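# Load a staple strip onto an open stapler's rail

## Task

Pick one staple strip out of the tray and lay it over the rail of the opened stapler so it straddles the rail with its legs pointing downward. The stapler has to end up resting flat and straight on the tabletop, not propped on anything. The arrangement must stay put on its own, since anything held there only by a gripper does not count. Finally, open the grippers and pull the arms away.

## Robot and tools

Robot: two arms, left_arm and right_arm, each with a two-finger parallel gripper. Base positions in the scene frame: left_arm at (-0.011, +0.235, 0) m, quat_wxyz (+0.998, 0, 0, +0.060); right_arm at (-0.025, -0.227, 0) m, quat_wxyz (+0.999, 0, 0, +0.054). Joint ranges (rad), base outward: waist -2.618 to 3.054, shoulder 0.000 to 3.142, elbow 0.000 to 3.142, wrist pitch -1.571 to 1.571, wrist yaw -1.571 to 1.571, wrist roll -2.094 to 2.094. Elbows never fully straighten.

Frames: the scene frame has its origin on the tabletop midway between the arms, +z upward, +x away from the robot across the table, and left_arm sits on the +y side. The arm names do not refer to sides of any camera image. Each gripper has its own axes: fingers extend along +z and close along y. The reported end_effector_position is the spot between the finger pads, roughly 1 cm short of the fingertips; reported hand positions can be wrong, more so at long reach.

execute_actions(actions): actions is a list of actions; an empty list just returns the current state and images. One action is a table of at most 15 rows, each row lasting one control step (1/30 s); if fewer rows are given, the last row is repeated to fill 15 steps. Every row is a single list of 14 numbers, each within [-1, 1], covering both arms even if one is idle: dx, dy, dz, rx, ry, rz, opening for left_arm, followed by the same seven for right_arm. dx to rz are an offset, not a pose: a target displacement from that gripper's measured pose when the action began, expressed in the gripper's own axes. Rows do not accumulate; each is measured from that same start. For a call's first action the start is the pose in the latest result of this scene. Scale: 1.0 equals 0.6 m of translation or 180 degrees of rotation; rx, ry, rz form one rotation vector. opening is absolute, not an offset: +1 is fully open (0.093 m), -1 is shut.

move(target, speed, blocking): target is one row of 14 numbers laid out exactly as above, offsets in gripper axes from the pose shown in the last result that had one. Each gripper travels in a straight line and both finish together, taking 0.5 to 10 s; a move needing more stops after 10 s short of target. Rotation goes the shorter way. speed is the top path speed in m/s, 0.002 to 0.5 (default 0.25); turning is capped at twice that in rad/s. Paths ignore obstacles and the other arm; grippers lag, drift, and may exceed speed, mainly near full reach. The opening is sent as the move starts. Faster motion and targets set deeper past a contact mean harder impacts and pushes. The result adds a move: line giving the outcome (done, off_target, moving, held, fault) and any limits (limits=paced: the sent pose was clipped; limits=held: a check blocked steps, after which the arm may surge well over speed), plus each gripper's remaining distance. An outcome naming one arm means the other arrived and rested. With blocking=false the result comes after 0.5 s while motion continues; call wait or stop before sending more moves or actions.

wait(seconds): 0 to 10; arms keep their last command and a running move continues. stop(): brakes a running move, needing more room at higher speed; fingers keep moving. zoom_image(camera, region): region [x0, y0, x1, y1] in pixels, at most 504 by 504. read_manual(section): only "licences". finished_scene(scene): give the current scene number; irreversible, and the goal must already hold stably.

Cameras, all 504x504: cam_head_left, cam_head_right, cam_high, cam_low, cam_left_wrist, cam_right_wrist, returned in that order. Calibration (K, distortion, T_world_to_cam) is provided; real cameras may differ by a couple of degrees and millimetres.

Control details: each step the commanded pose is clipped to within 70 mm and 16 degrees of the measured pose, so distant targets need several actions; after an action the arm only continues to its last clipped pose. Position wins over orientation when both cannot be met. Joint friction can leave the gripper up to about 31 mm off, and tiny commands may not move it. Hand target lines show where the controller is currently steering. A pose unreachable line means a clearance check altered or blocked that arm's command. For an arm meant to stay still, send the offset back to its wanted pose in the first call of a reply and zeros afterward, always with its intended opening. The robot holds the last command while you compose a reply.

Grip readings: grip_measured is the finger motor position on the +1 open to -1 closed scale. Pads meet near -0.94; each millimetre of object width adds about 0.0208; each gripper may be offset by up to 0.02. Fingers halt on contact while the motor keeps going, so a reading well below the width value means a firm squeeze (on flat rigid parts up to about 0.21 below). Keep sending the closing number to keep holding. Force tops out near 50 to 62 N per pad, less on parts thinner than about 5 mm. The last entry of each arm's Joint positions is the opening in metres, floored at zero.

Result lines: state line left_arm: ... | right_arm: ... with position (m) and quat_wxyz; step readings of end_effector_position, with HELD marking steps where that arm was held back; joint torques (noisy, offset, nonzero in free air). MOTOR HOT appears from 75 °C; at 90 °C the arm halts for 10 s; at 100 °C the arm goes limp and falls; these stops appear as OVER-TEMPERATURE FAULT lines. FAULT lines can cut short moves, waits or actions.

Avoid: knocking anything off the table (task fails), arms striking or pressing each other, drops, slips, slams and heavy pushes. Outside forces may occasionally jerk a held part or nudge loose objects.

Each tool is called after ">>>" by a JSON object that holds its "op" and its "data".

## Session

>>> {"op": "execute_actions", "data": {"actions": []}}

Scene clock: 0.00 s.
left_arm: end_effector_position=(+0.2237, +0.5378, +0.1867) grip_measured=+0.985 end_effector_quat_wxyz=(-0.276, +0.689, -0.557, -0.371) | right_arm: end_effector_position=(+0.0320, -0.5534, +0.2940) grip_measured=+0.989 end_effector_quat_wxyz=(+0.727, +0.584, +0.281, +0.228)
Joint positions: left_arm=[ 0.441  1.635  1.29  -0.815 -0.898 -1.022  0.092] | right_arm=[-1.949  1.166  0.47   0.997 -1.003  1.682  0.093]
Joint velocities: left_arm=[-0.002 -0.022 -0.007 -0.037  0.037 -0.007  0.001] | right_arm=[ 0.002  0.012 -0.012 -0.051 -0.037 -0.051  0.   ]
Joint torques (N m, as the arm reports them, + toward a larger angle): no reading
Motor temperatures (°C, as the motors report them): left_arm=[23 24 22 21 24 23] | right_arm=[24 21 25 24 25 24]
Hand target (left_arm): +0.224, +0.538, +0.187; -0.276, +0.689, -0.557, -0.371
Hand target (right_arm): +0.032, -0.553, +0.294; +0.727, +0.584, +0.281, +0.228

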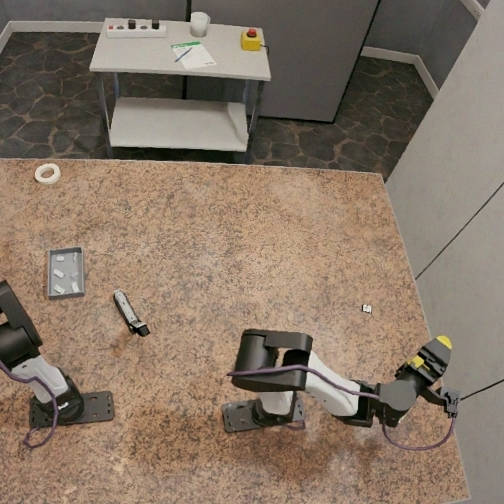

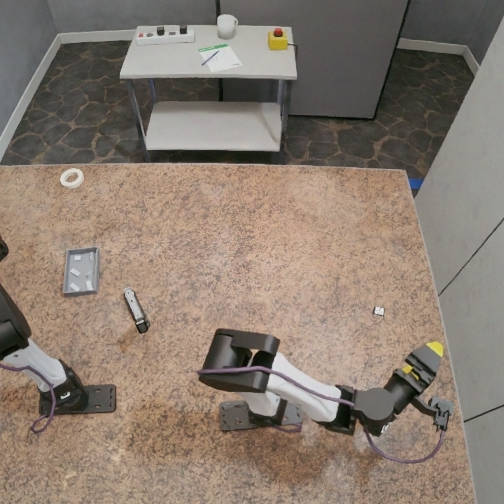

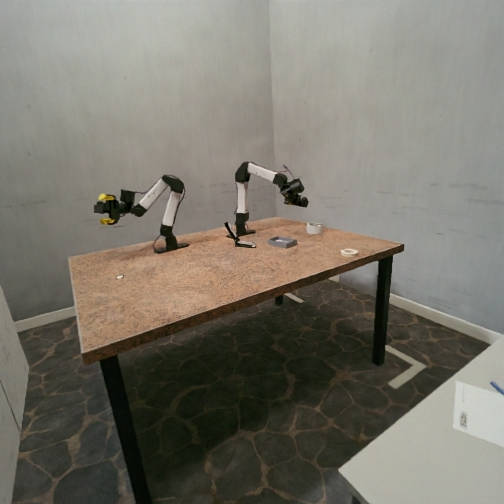

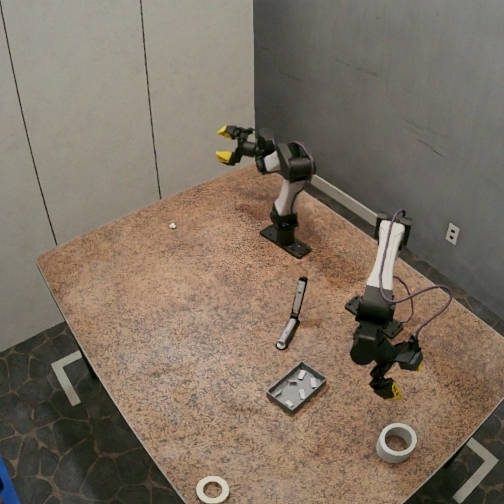

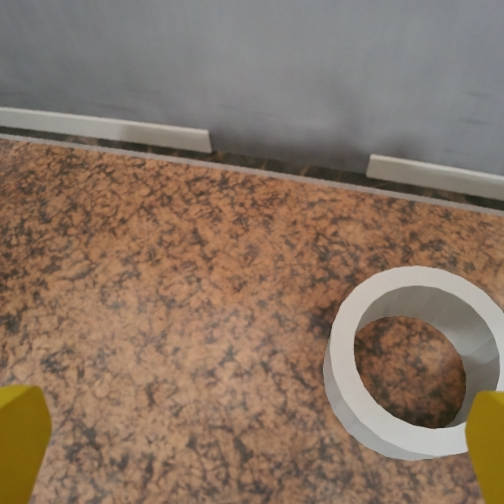

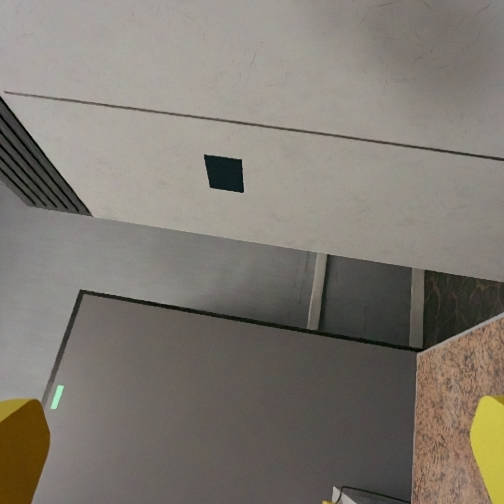

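>>> {"op": "zoom_image", "data": {"camera": "cam_head_left", "region": [30, 230, 170, 350]}}

>>> {"op": "zoom_image", "data": {"camera": "cam_head_right", "region": [40, 230, 180, 350]}}

>>> {"op": "zoom_image", "data": {"camera": "cam_high", "region": [200, 200, 340, 280]}}

>>> {"op": "zoom_image", "data": {"camera": "cam_low", "region": [240, 260, 360, 420]}}

Region (30, 230, 170, 350) of cam_head_left's 504x504 image, scaled by 3.600, with more detail than that image has; it fills the top 432 rows of this view, and the rest is white.

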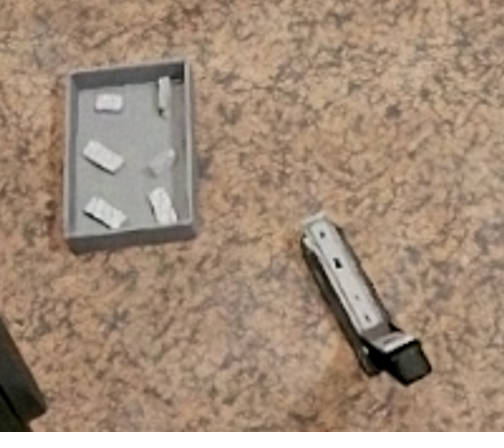

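Region (40, 230, 180, 350) of cam_head_right's 504x504 image, scaled by 3.600, with more detail than that image has; it fills the top 432 rows of this view, and the rest is white.

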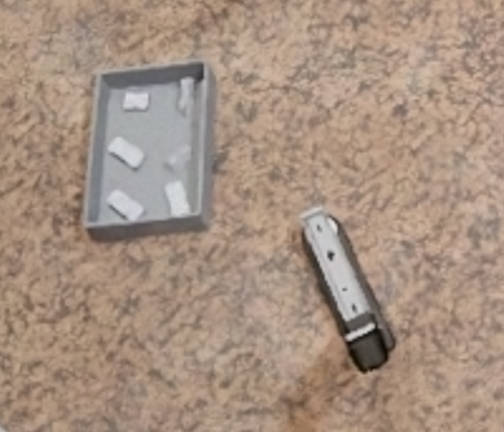

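Region (200, 200, 340, 280) of cam_high's 504x504 image, scaled by 3.600, with more detail than that image has; it fills the top 288 rows of this view, and the rest is white.

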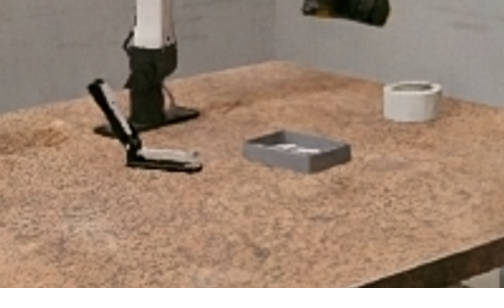

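Region (240, 260, 360, 420) of cam_low's 504x504 image, scaled by 3.150, with more detail than that image has; it fills the left 378 columns of this view, and the rest is white.

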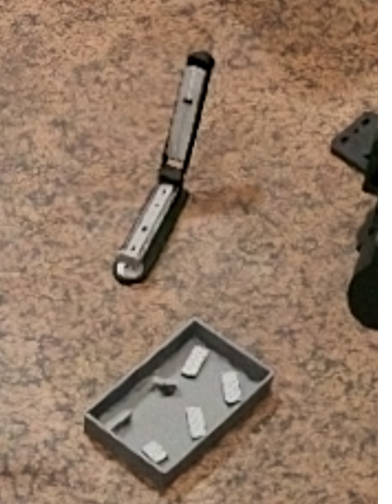

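>>> {"op": "move", "data": {"target": [0.3,-0.065,-0.326,0,0.306,0,1,0,0,0,0,0,0,1]}}

Scene clock: 39.50 s.
left_arm: end_effector_position=(+0.3142, +0.2919, +0.1473) grip_measured=+0.985 end_effector_quat_wxyz=(+0.019, +0.784, -0.621, -0.015) | right_arm: end_effector_position=(+0.0320, -0.5534, +0.2940) grip_measured=+0.989 end_effector_quat_wxyz=(+0.727, +0.584, +0.281, +0.228)
Joint positions: left_arm=[ 0.055  1.839  1.684 -1.463  0.003 -1.628  0.092] | right_arm=[-1.949  1.166  0.47   0.997 -1.003  1.682  0.093]
Joint velocities: left_arm=[-0.017  0.012  0.002 -0.022  0.022  0.007 -0.   ] | right_arm=[ 0.022 -0.012 -0.007 -0.007 -0.11   0.051 -0.002]
Joint torques (N m, as the arm reports them, + toward a larger angle): left_arm=[-0.58 -9.33  8.69  0.17 -0.03 -0.03] | right_arm=[-0.38 -2.97  8.44  1.62  0.26 -0.01]
Motor temperatures (°C, as the motors report them): left_arm=[23 30 27 23 24 23] | right_arm=[24 23 32 31 25 24]
Hand target (left_arm): +0.319, +0.288, +0.149; +0.018, +0.784, -0.620, -0.009
Hand target (right_arm): +0.032, -0.553, +0.294; +0.727, +0.584, +0.281, +0.228
Off the commanded pose (left_arm): 0.007 m, 1 deg.
Off the commanded pose (right_arm): 0.000 m, 0 deg.
move: done
camera_calibration (this result's frames):
cam_left_wrist: T_world_to_cam=[[0.968617, 0.24258, -0.0541871, -0.371797], [0.241599, -0.867624, 0.434578, 0.152735], [0.0584057, -0.434031, -0.899003, 0.326445], [0, 0, 0, 1]] pos_world=[0.304162, 0.364394, 0.206953]

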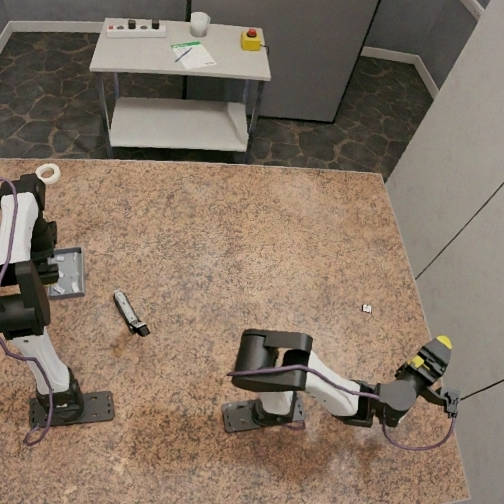

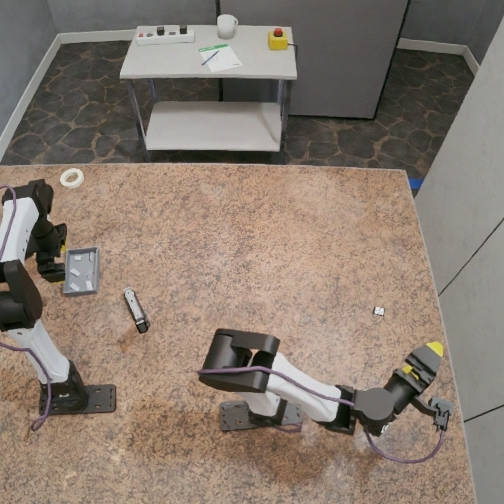

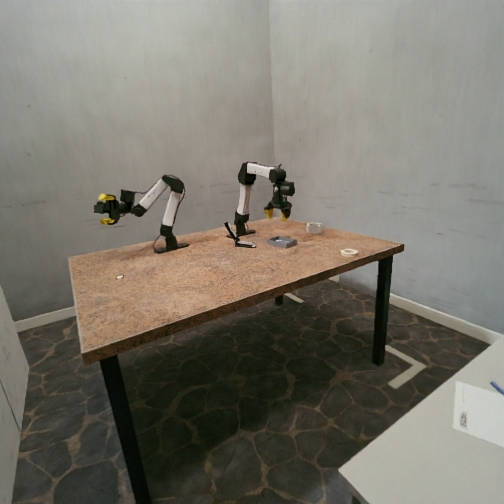

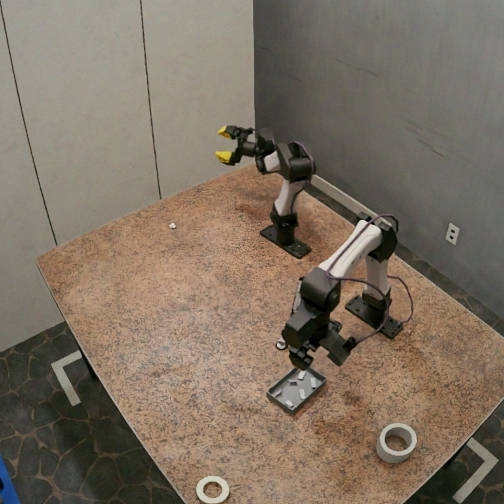

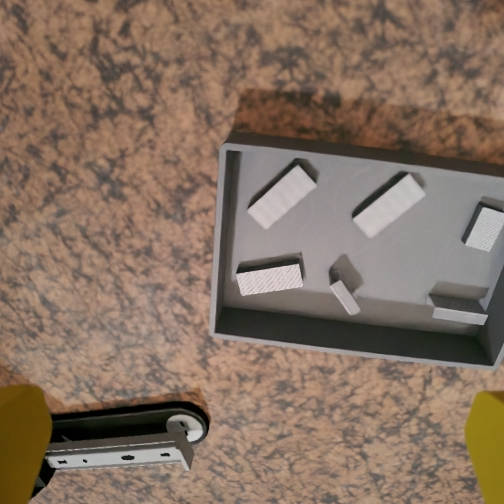

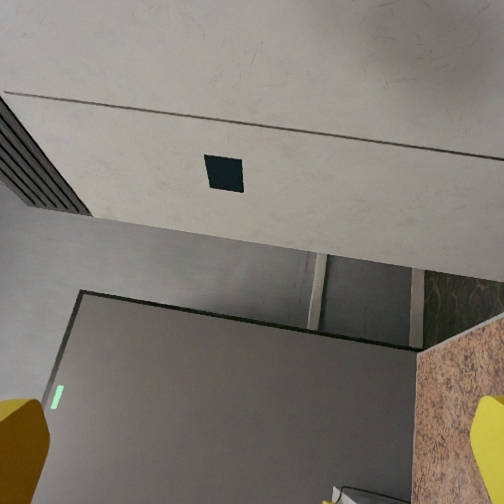

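>>> {"op": "zoom_image", "data": {"camera": "cam_left_wrist", "region": [200, 130, 504, 370]}}

>>> {"op": "zoom_image", "data": {"camera": "cam_left_wrist", "region": [20, 370, 240, 504]}}

Region (200, 130, 504, 370) of cam_left_wrist's 504x504 image, scaled by 1.658, with more detail than that image has; it fills the top 398 rows of this view, and the rest is white.

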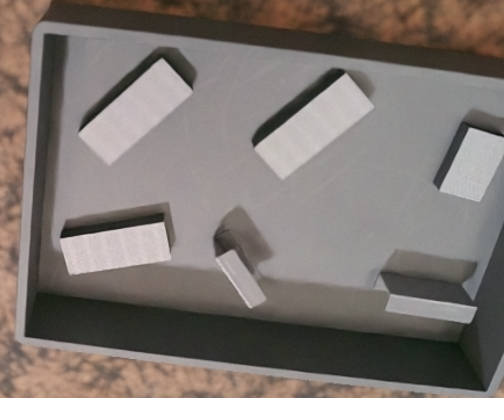

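Region (20, 370, 240, 504) of cam_left_wrist's 504x504 image, scaled by 2.291, with more detail than that image has; it fills the top 307 rows of this view, and the rest is white.

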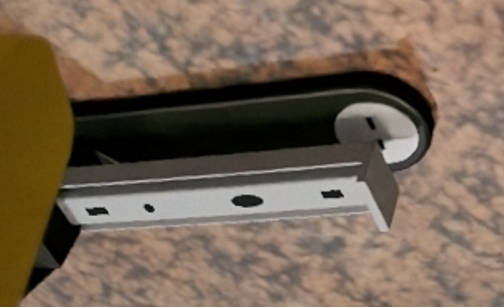

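>>> {"op": "move", "data": {"target": [-0.008,-0.106,0.14,0,0,0.2,-0.3,0,0,0,0,0,0,1]}}

Scene clock: 110.87 s.
left_arm: end_effector_position=(+0.3682, +0.3042, +0.0602) grip_measured=-0.298 end_effector_quat_wxyz=(-0.028, -0.554, +0.832, +0.009) | right_arm: end_effector_position=(+0.0320, -0.5534, +0.2940) grip_measured=+0.989 end_effector_quat_wxyz=(+0.727, +0.584, +0.281, +0.228)
Joint positions: left_arm=[ 0.063  2.087  1.684 -1.226  0.005 -0.992  0.031] | right_arm=[-1.949  1.166  0.47   0.997 -1.003  1.682  0.093]
Joint velocities: left_arm=[-0.012 -0.002 -0.012  0.051 -0.022  0.051 -0.   ] | right_arm=[ 0.022  0.017 -0.017  0.037  0.007  0.095  0.   ]
Joint torques (N m, as the arm reports them, + toward a larger angle): left_arm=[  1.1  -12.38   7.33   0.27  -0.07   0.16] | right_arm=[-0.38 -3.07  8.41  1.61  0.26 -0.02]
Motor temperatures (°C, as the motors report them): left_arm=[23 34 31 22 24 23] | right_arm=[24 23 36 35 25 24]
Hand target (left_arm): +0.370, +0.310, +0.060; -0.022, -0.554, +0.832, +0.009
Hand target (right_arm): +0.032, -0.553, +0.294; +0.727, +0.584, +0.281, +0.228
Off the commanded pose (left_arm): 0.007 m, 1 deg.
Off the commanded pose (right_arm): 0.000 m, 0 deg.
move: done
camera_calibration (this result's frames):
cam_left_wrist: T_world_to_cam=[[0.926104, -0.373646, -0.052156, -0.228885], [-0.308133, -0.828897, 0.466887, 0.376893], [-0.217682, -0.416314, -0.882778, 0.345677], [0, 0, 0, 1]] pos_world=[0.403352, 0.370794, 0.117252]

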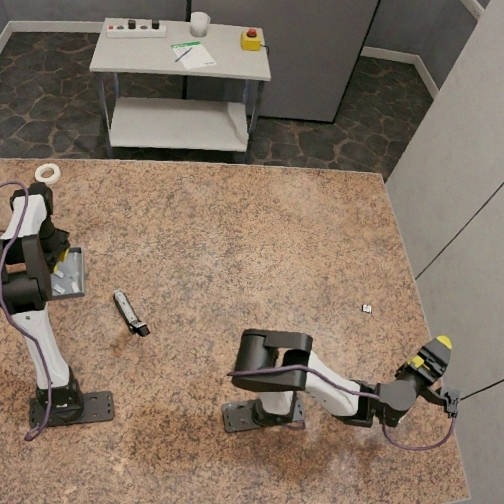

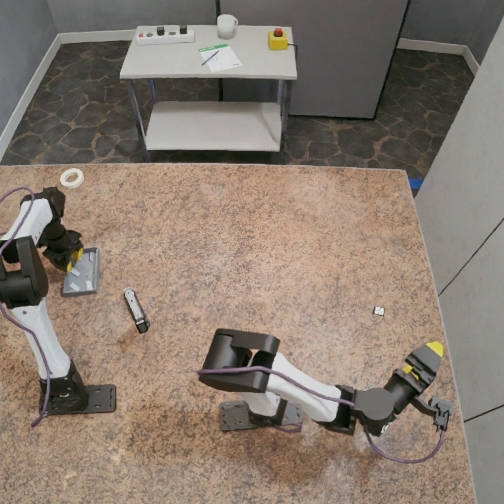

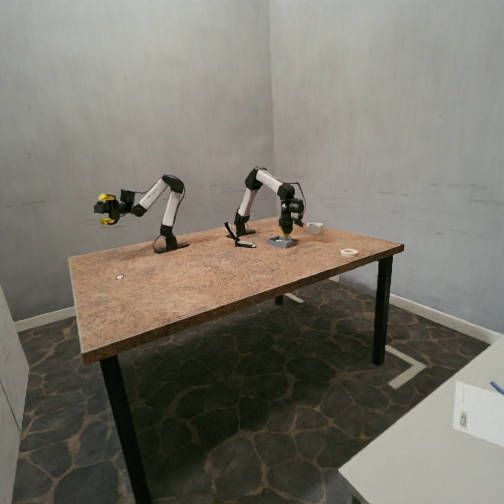

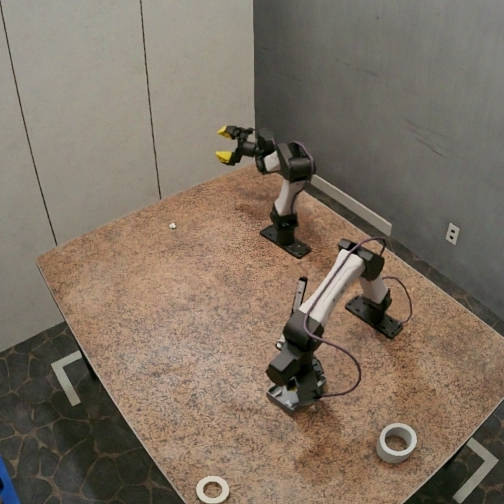

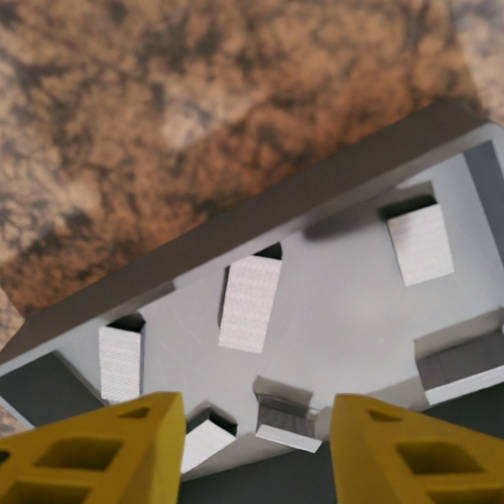

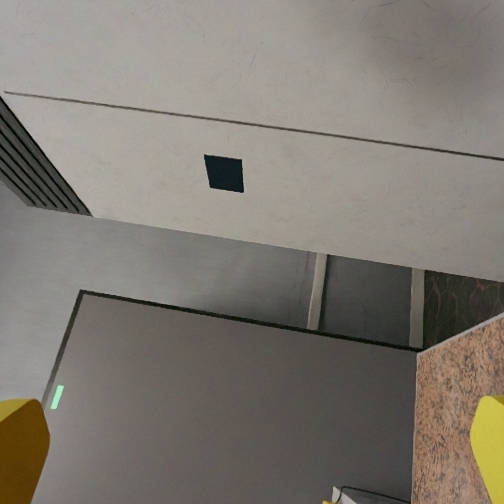

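>>> {"op": "move", "data": {"target": [0.003,-0.003,0.068,0,0,0.055,-0.3,0,0,0,0,0,0,1], "speed": 0.08}}

Scene clock: 125.97 s.
left_arm: end_effector_position=(+0.3661, +0.3038, +0.0307) grip_measured=-0.298 end_effector_quat_wxyz=(-0.028, -0.490, +0.871, +0.007) | right_arm: end_effector_position=(+0.0320, -0.5534, +0.2940) grip_measured=+0.989 end_effector_quat_wxyz=(+0.727, +0.584, +0.281, +0.228)
Joint positions: left_arm=[ 0.063  2.103  1.589 -1.114  0.006 -0.843  0.031] | right_arm=[-1.949  1.166  0.47   0.997 -1.003  1.682  0.093]
Joint velocities: left_arm=[-0.017 -0.007 -0.002  0.037  0.051  0.051 -0.001] | right_arm=[-0.012  0.007  0.007  0.007  0.007 -0.051 -0.   ]
Joint torques (N m, as the arm reports them, + toward a larger angle): left_arm=[ -0.28 -11.49   4.57   0.49  -0.04   0.18] | right_arm=[-0.31 -3.08  8.24  1.63  0.26 -0.06]
Motor temperatures (°C, as the motors report them): left_arm=[23 37 31 22 24 23] | right_arm=[24 24 36 35 25 24]
Hand target (left_arm): +0.367, +0.301, +0.020; -0.029, -0.480, +0.877, +0.007
Hand target (right_arm): +0.032, -0.553, +0.294; +0.727, +0.584, +0.281, +0.228
Off the commanded pose (left_arm): 0.012 m, 1 deg.
Off the commanded pose (right_arm): 0.000 m, 0 deg.
move: off_target (left_arm)
camera_calibration (this result's frames):
cam_left_wrist: T_world_to_cam=[[0.860732, -0.506989, -0.0458551, -0.164343], [-0.428404, -0.770072, 0.472715, 0.415589], [-0.274973, -0.387236, -0.880022, 0.331027], [0, 0, 0, 1]] pos_world=[0.410519, 0.364899, 0.0873202]

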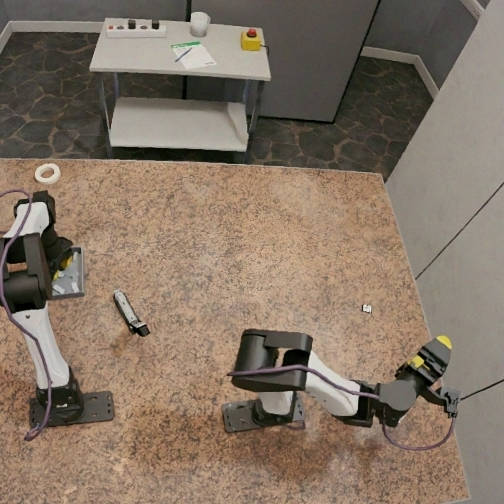

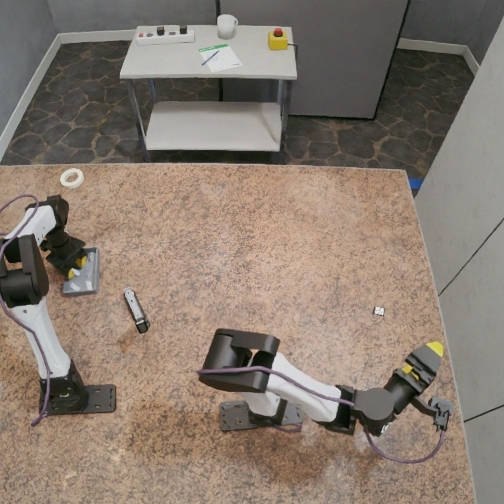

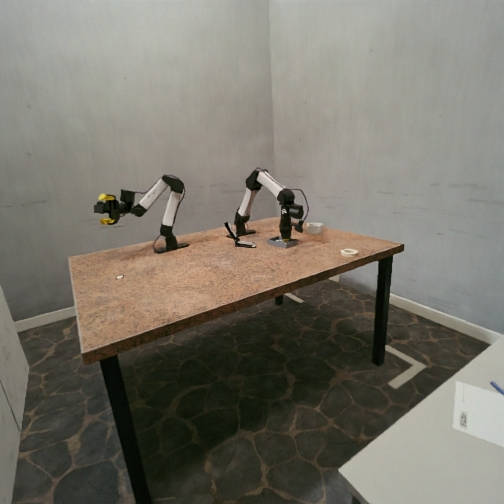

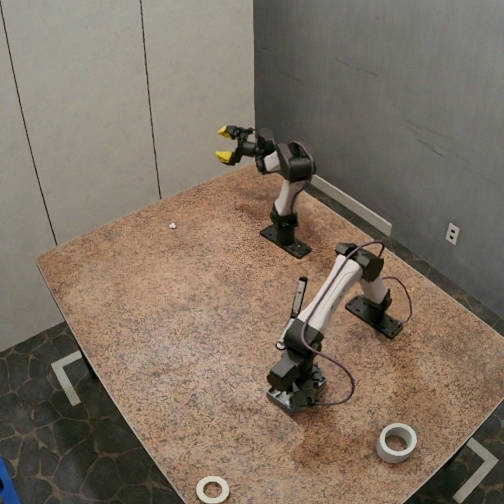

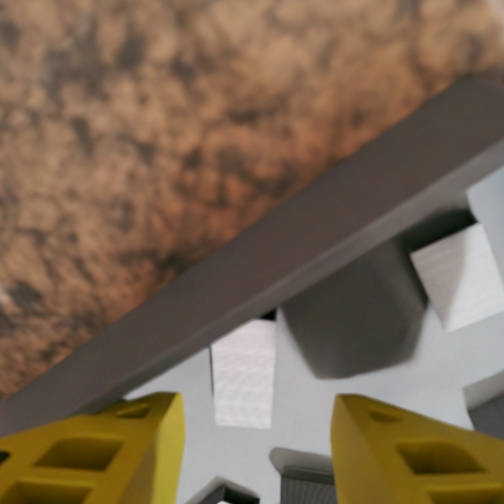

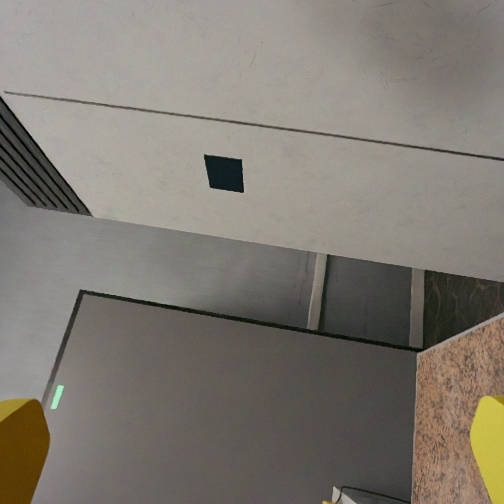

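>>> {"op": "move", "data": {"target": [-0.01,0.004,0.024,0,0,0,-0.3,0,0,0,0,0,0,1], "speed": 0.05}}

Scene clock: 136.70 s.
left_arm: end_effector_position=(+0.3660, +0.3037, +0.0307) grip_measured=-0.298 end_effector_quat_wxyz=(-0.028, -0.489, +0.872, +0.007) | right_arm: end_effector_position=(+0.0320, -0.5534, +0.2940) grip_measured=+0.989 end_effector_quat_wxyz=(+0.727, +0.584, +0.281, +0.228)
Joint positions: left_arm=[ 0.063  2.103  1.589 -1.115  0.006 -0.841  0.031] | right_arm=[-1.949  1.166  0.47   0.997 -1.003  1.682  0.093]
Joint velocities: left_arm=[-0.007  0.012 -0.012 -0.037 -0.051 -0.022  0.001] | right_arm=[ 0.002  0.007  0.002  0.022 -0.022  0.051  0.001]
Joint torques (N m, as the arm reports them, + toward a larger angle): left_arm=[  1.48 -10.85   4.3    0.61  -0.05   0.17] | right_arm=[-0.38 -3.08  8.48  1.63  0.26 -0.02]
Motor temperatures (°C, as the motors report them): left_arm=[23 38 30 22 24 24] | right_arm=[24 24 37 36 25 24]
Hand target (left_arm): +0.366, +0.310, +0.017; -0.028, -0.490, +0.871, +0.007
Hand target (right_arm): +0.032, -0.553, +0.294; +0.727, +0.584, +0.281, +0.228
Off the commanded pose (left_arm): 0.016 m, 0 deg.
Off the commanded pose (right_arm): 0.000 m, 0 deg.
move: off_target (left_arm)
camera_calibration (this result's frames):
cam_left_wrist: T_world_to_cam=[[0.859749, -0.508635, -0.0460624, -0.163407], [-0.429707, -0.769172, 0.472997, 0.415729], [-0.276013, -0.386866, -0.879859, 0.331264], [0, 0, 0, 1]] pos_world=[0.410564, 0.364807, 0.0872995]

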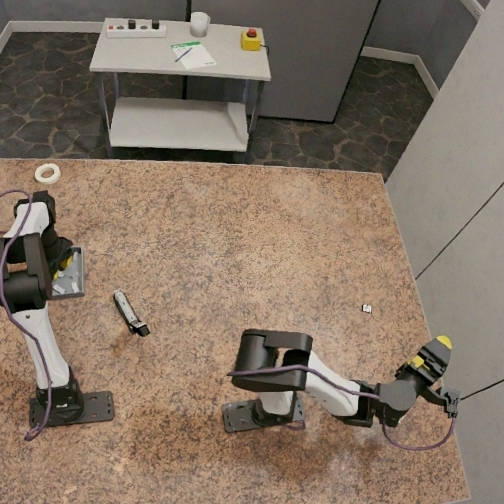

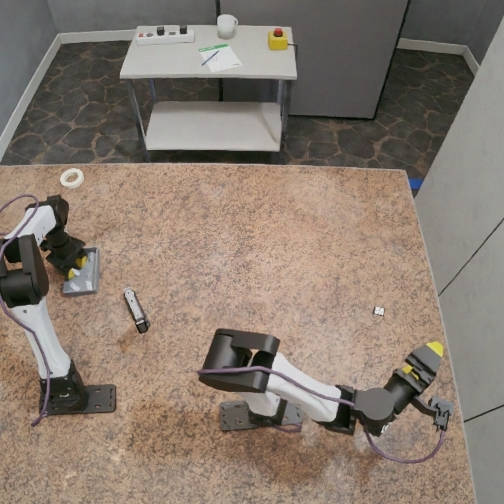

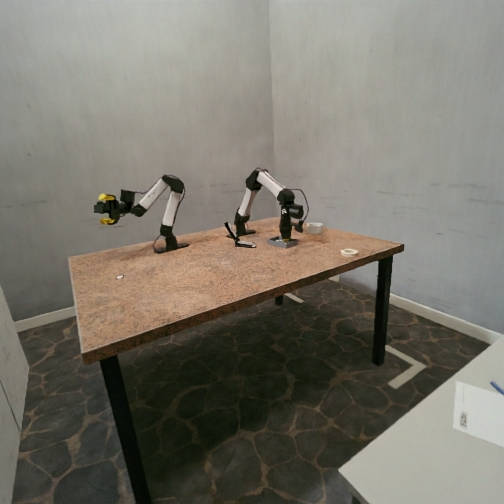

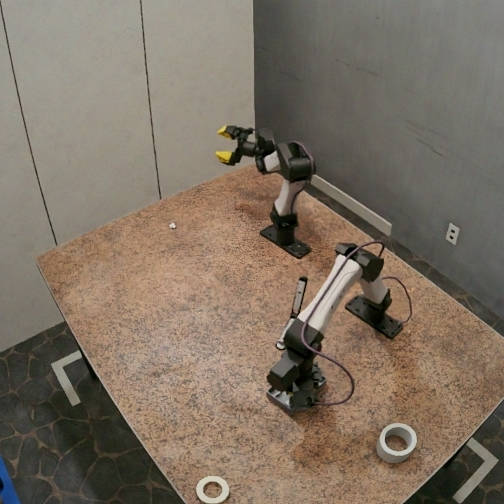

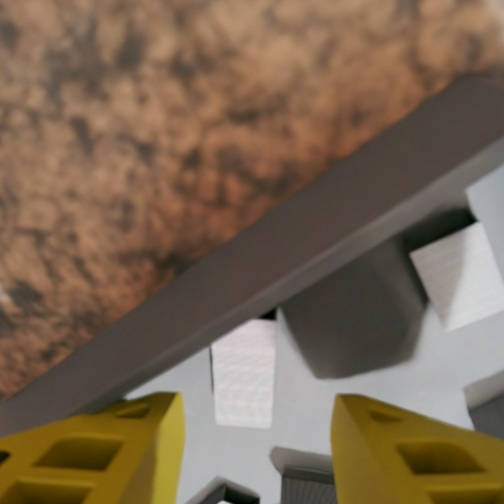

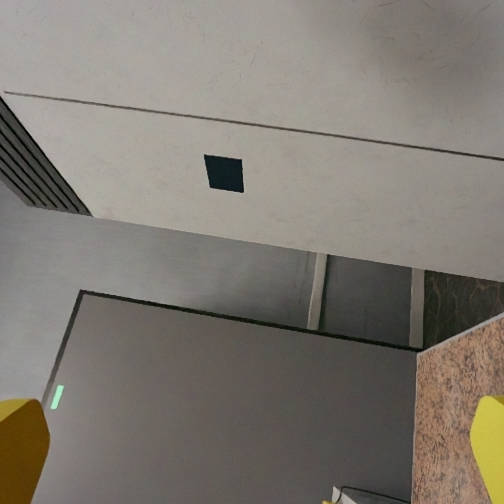

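>>> {"op": "execute_actions", "data": {"actions": [[[0,0.008,0,0,0,0,-0.5,0,0,0,0,0,0,1]],[[-0.008,0.004,0.045,0,0,0,-0.5,0,0,0,0,0,0,1]],[[0,0,0,0,0,0,-0.5,0,0,0,0,0,0,1]]]}}

Scene clock: 145.40 s.
left_arm: end_effector_position=(+0.3661, +0.3038, +0.0247) grip_measured=-0.498 end_effector_quat_wxyz=(-0.023, -0.489, +0.872, +0.005) | right_arm: end_effector_position=(+0.0320, -0.5534, +0.2940) grip_measured=+0.989 end_effector_quat_wxyz=(+0.727, +0.584, +0.281, +0.228)
Joint positions: left_arm=[ 0.063  2.1    1.56  -1.078  0.006 -0.84   0.021] | right_arm=[-1.949  1.166  0.47   0.997 -1.003  1.682  0.093]
Joint velocities: left_arm=[ 0.002 -0.012 -0.002 -0.066  0.007 -0.022  0.   ] | right_arm=[-0.007 -0.007 -0.012  0.066  0.037 -0.007 -0.001]
Joint torques (N m, as the arm reports them, + toward a larger angle): left_arm=[  0.14 -12.4    6.86   0.23  -0.04   0.03] | right_arm=[-0.22 -3.07  8.35  1.69  0.24 -0.03]
Motor temperatures (°C, as the motors report them): left_arm=[23 38 29 22 24 24] | right_arm=[24 24 37 36 25 24]
Hand target (left_arm): +0.366, +0.304, +0.023; -0.024, -0.489, +0.872, +0.005
Hand target (right_arm): +0.032, -0.553, +0.294; +0.727, +0.584, +0.281, +0.228
Off the commanded pose (left_arm): 0.001 m, 0 deg.
Off the commanded pose (right_arm): 0.000 m, 0 deg.
Step readings (end_effector_position; steps 1 to 15: 1st action; 16 to 30: 2nd action; 31 to 45: 3rd action):
0: left_arm (+0.3660, +0.3037, +0.0307) | right_arm (+0.0320, -0.5534, +0.2940)
1: left_arm (+0.3659, +0.3037, +0.0310) | right_arm (+0.0320, -0.5534, +0.2940)
2: left_arm (+0.3660, +0.3037, +0.0310) | right_arm (+0.0320, -0.5534, +0.2940)
4: left_arm (+0.3660, +0.3037, +0.0310) | right_arm (+0.0320, -0.5534, +0.2940)
8: left_arm (+0.3660, +0.3037, +0.0310) | right_arm (+0.0320, -0.5534, +0.2940)
15: left_arm (+0.3660, +0.3037, +0.0310) | right_arm (+0.0320, -0.5534, +0.2940)
16: left_arm (+0.3661, +0.3038, +0.0286) | right_arm (+0.0320, -0.5534, +0.2940)
17: left_arm (+0.3664, +0.3038, +0.0259) | right_arm (+0.0320, -0.5534, +0.2940)
19: left_arm (+0.3661, +0.3036, +0.0235) | right_arm (+0.0320, -0.5534, +0.2940)
23: left_arm (+0.3663, +0.3038, +0.0234) | right_arm (+0.0320, -0.5534, +0.2940)
30: left_arm (+0.3663, +0.3039, +0.0234) | right_arm (+0.0320, -0.5534, +0.2940)
31: left_arm (+0.3661, +0.3038, +0.0241) | right_arm (+0.0320, -0.5534, +0.2940)
32: left_arm (+0.3662, +0.3038, +0.0247) | right_arm (+0.0320, -0.5534, +0.2940)
34: left_arm (+0.3661, +0.3038, +0.0247) | right_arm (+0.0320, -0.5534, +0.2940)
38: left_arm (+0.3661, +0.3038, +0.0247) | right_arm (+0.0320, -0.5534, +0.2940)
45: end_effector_position above
camera_calibration (this result's frames):
cam_left_wrist: T_world_to_cam=[[0.859818, -0.509208, -0.0376982, -0.163842], [-0.435411, -0.769766, 0.466774, 0.421068], [-0.266704, -0.384926, -0.883573, 0.322117], [0, 0, 0, 1]] pos_world=[0.410121, 0.364686, 0.0818942]

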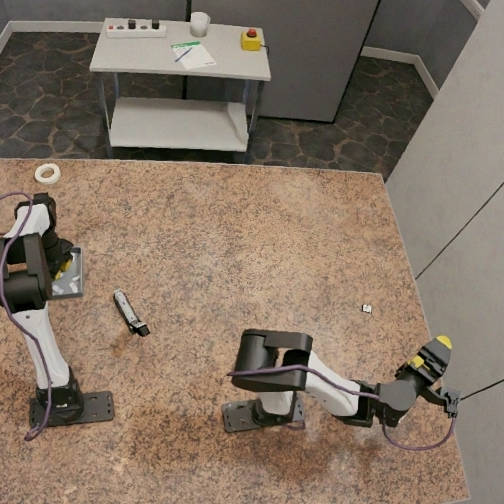

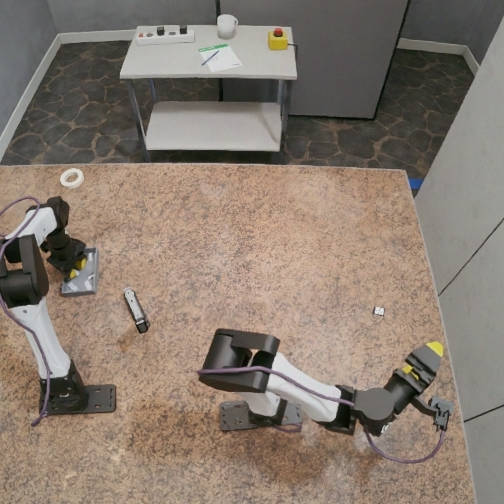

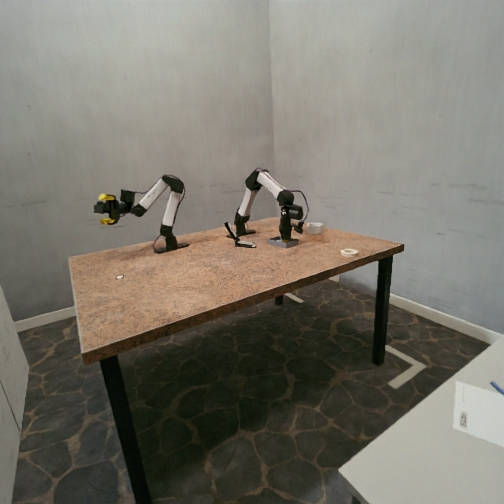

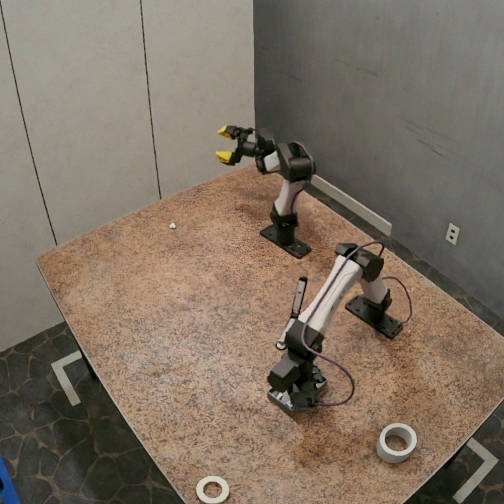

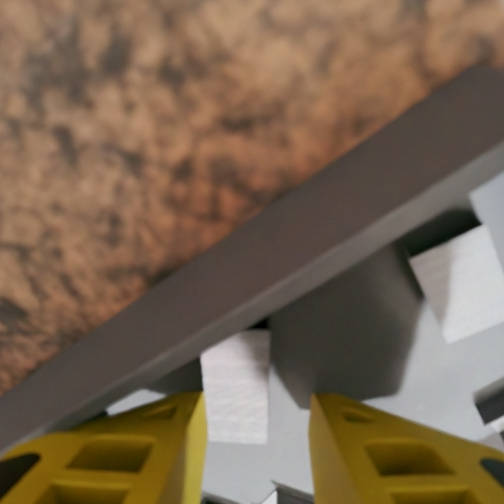

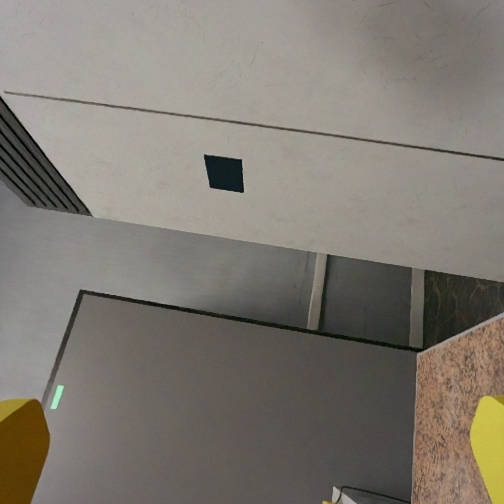

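>>> {"op": "execute_actions", "data": {"actions": [[[0,0.03,-0.005,0,0,0,-0.42,0,0,0,0,0,0,1]]]}}

Scene clock: 150.30 s.
left_arm: end_effector_position=(+0.3550, +0.3103, +0.0276) grip_measured=-0.422 end_effector_quat_wxyz=(-0.023, -0.490, +0.871, +0.004) | right_arm: end_effector_position=(+0.0320, -0.5534, +0.2940) grip_measured=+0.989 end_effector_quat_wxyz=(+0.727, +0.584, +0.281, +0.228)
Joint positions: left_arm=[ 0.086  2.061  1.513 -1.069  0.007 -0.819  0.025] | right_arm=[-1.949  1.166  0.47   0.997 -1.003  1.682  0.093]
Joint velocities: left_arm=[-0.007  0.022  0.007 -0.037 -0.007 -0.11  -0.001] | right_arm=[-0.002 -0.022  0.002  0.007  0.037  0.022  0.   ]
Joint torques (N m, as the arm reports them, + toward a larger angle): left_arm=[  0.91 -13.6    5.33   0.25  -0.08   0.11] | right_arm=[-0.22 -2.92  8.39  1.65  0.25 -0.05]
Motor temperatures (°C, as the motors report them): left_arm=[23 39 29 22 24 24] | right_arm=[24 24 37 36 25 24]
Hand target (left_arm): +0.351, +0.313, +0.028; -0.023, -0.489, +0.872, +0.005
Hand target (right_arm): +0.032, -0.553, +0.294; +0.727, +0.584, +0.281, +0.228
Off the commanded pose (left_arm): 0.005 m, 0 deg.
Off the commanded pose (right_arm): 0.000 m, 0 deg.
Step readings (end_effector_position):
0: left_arm (+0.3661, +0.3038, +0.0247) | right_arm (+0.0320, -0.5534, +0.2940)
1: left_arm (+0.3658, +0.3040, +0.0251) | right_arm (+0.0320, -0.5534, +0.2940)
2: left_arm (+0.3633, +0.3044, +0.0259) | right_arm (+0.0320, -0.5534, +0.2940)
4: left_arm (+0.3575, +0.3069, +0.0274) | right_arm (+0.0320, -0.5534, +0.2940)
8: left_arm (+0.3552, +0.3103, +0.0277) | right_arm (+0.0320, -0.5534, +0.2940)
15: end_effector_position above
camera_calibration (this result's frames):
cam_left_wrist: T_world_to_cam=[[0.860834, -0.507578, -0.0364443, -0.1518], [-0.434113, -0.769834, 0.467869, 0.419446], [-0.265536, -0.386937, -0.883046, 0.324439], [0, 0, 0, 1]] pos_world=[0.398912, 0.371391, 0.0847167]

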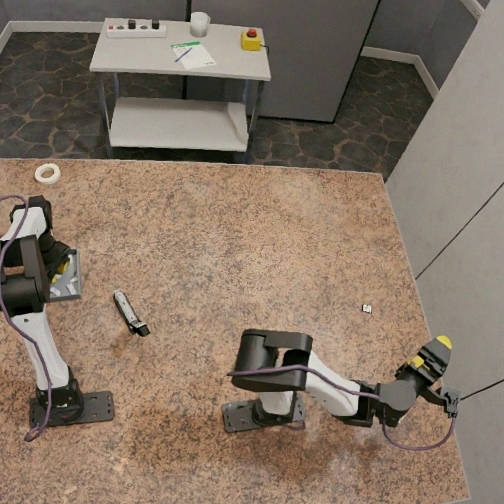

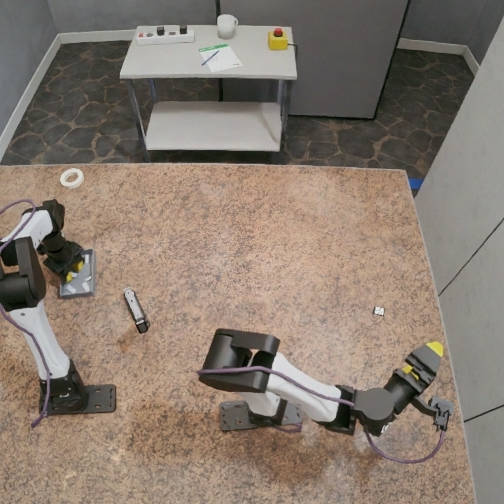

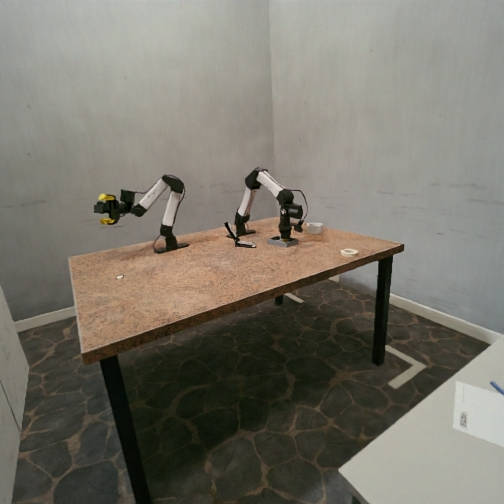

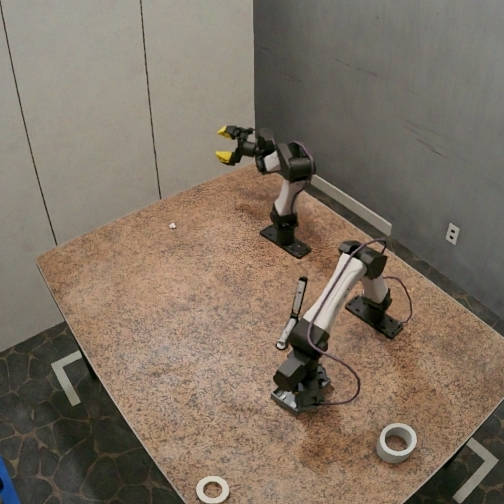

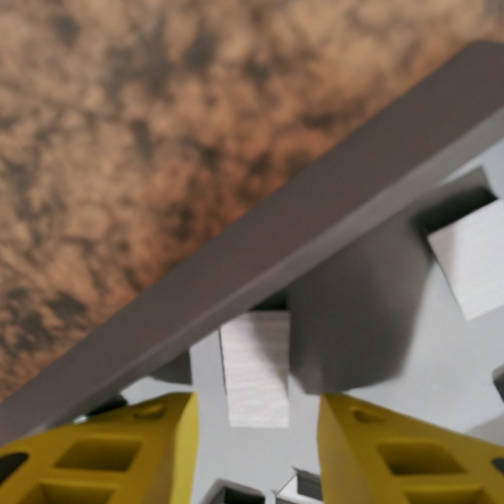

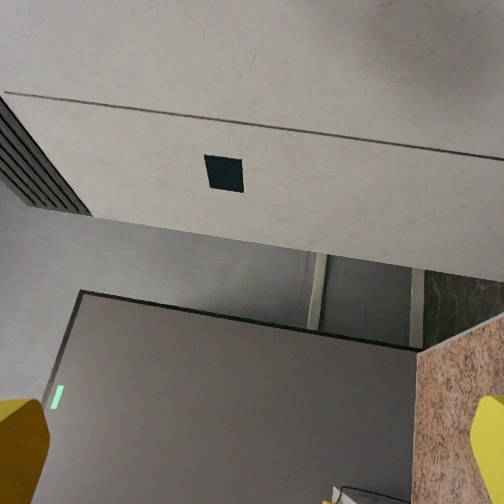

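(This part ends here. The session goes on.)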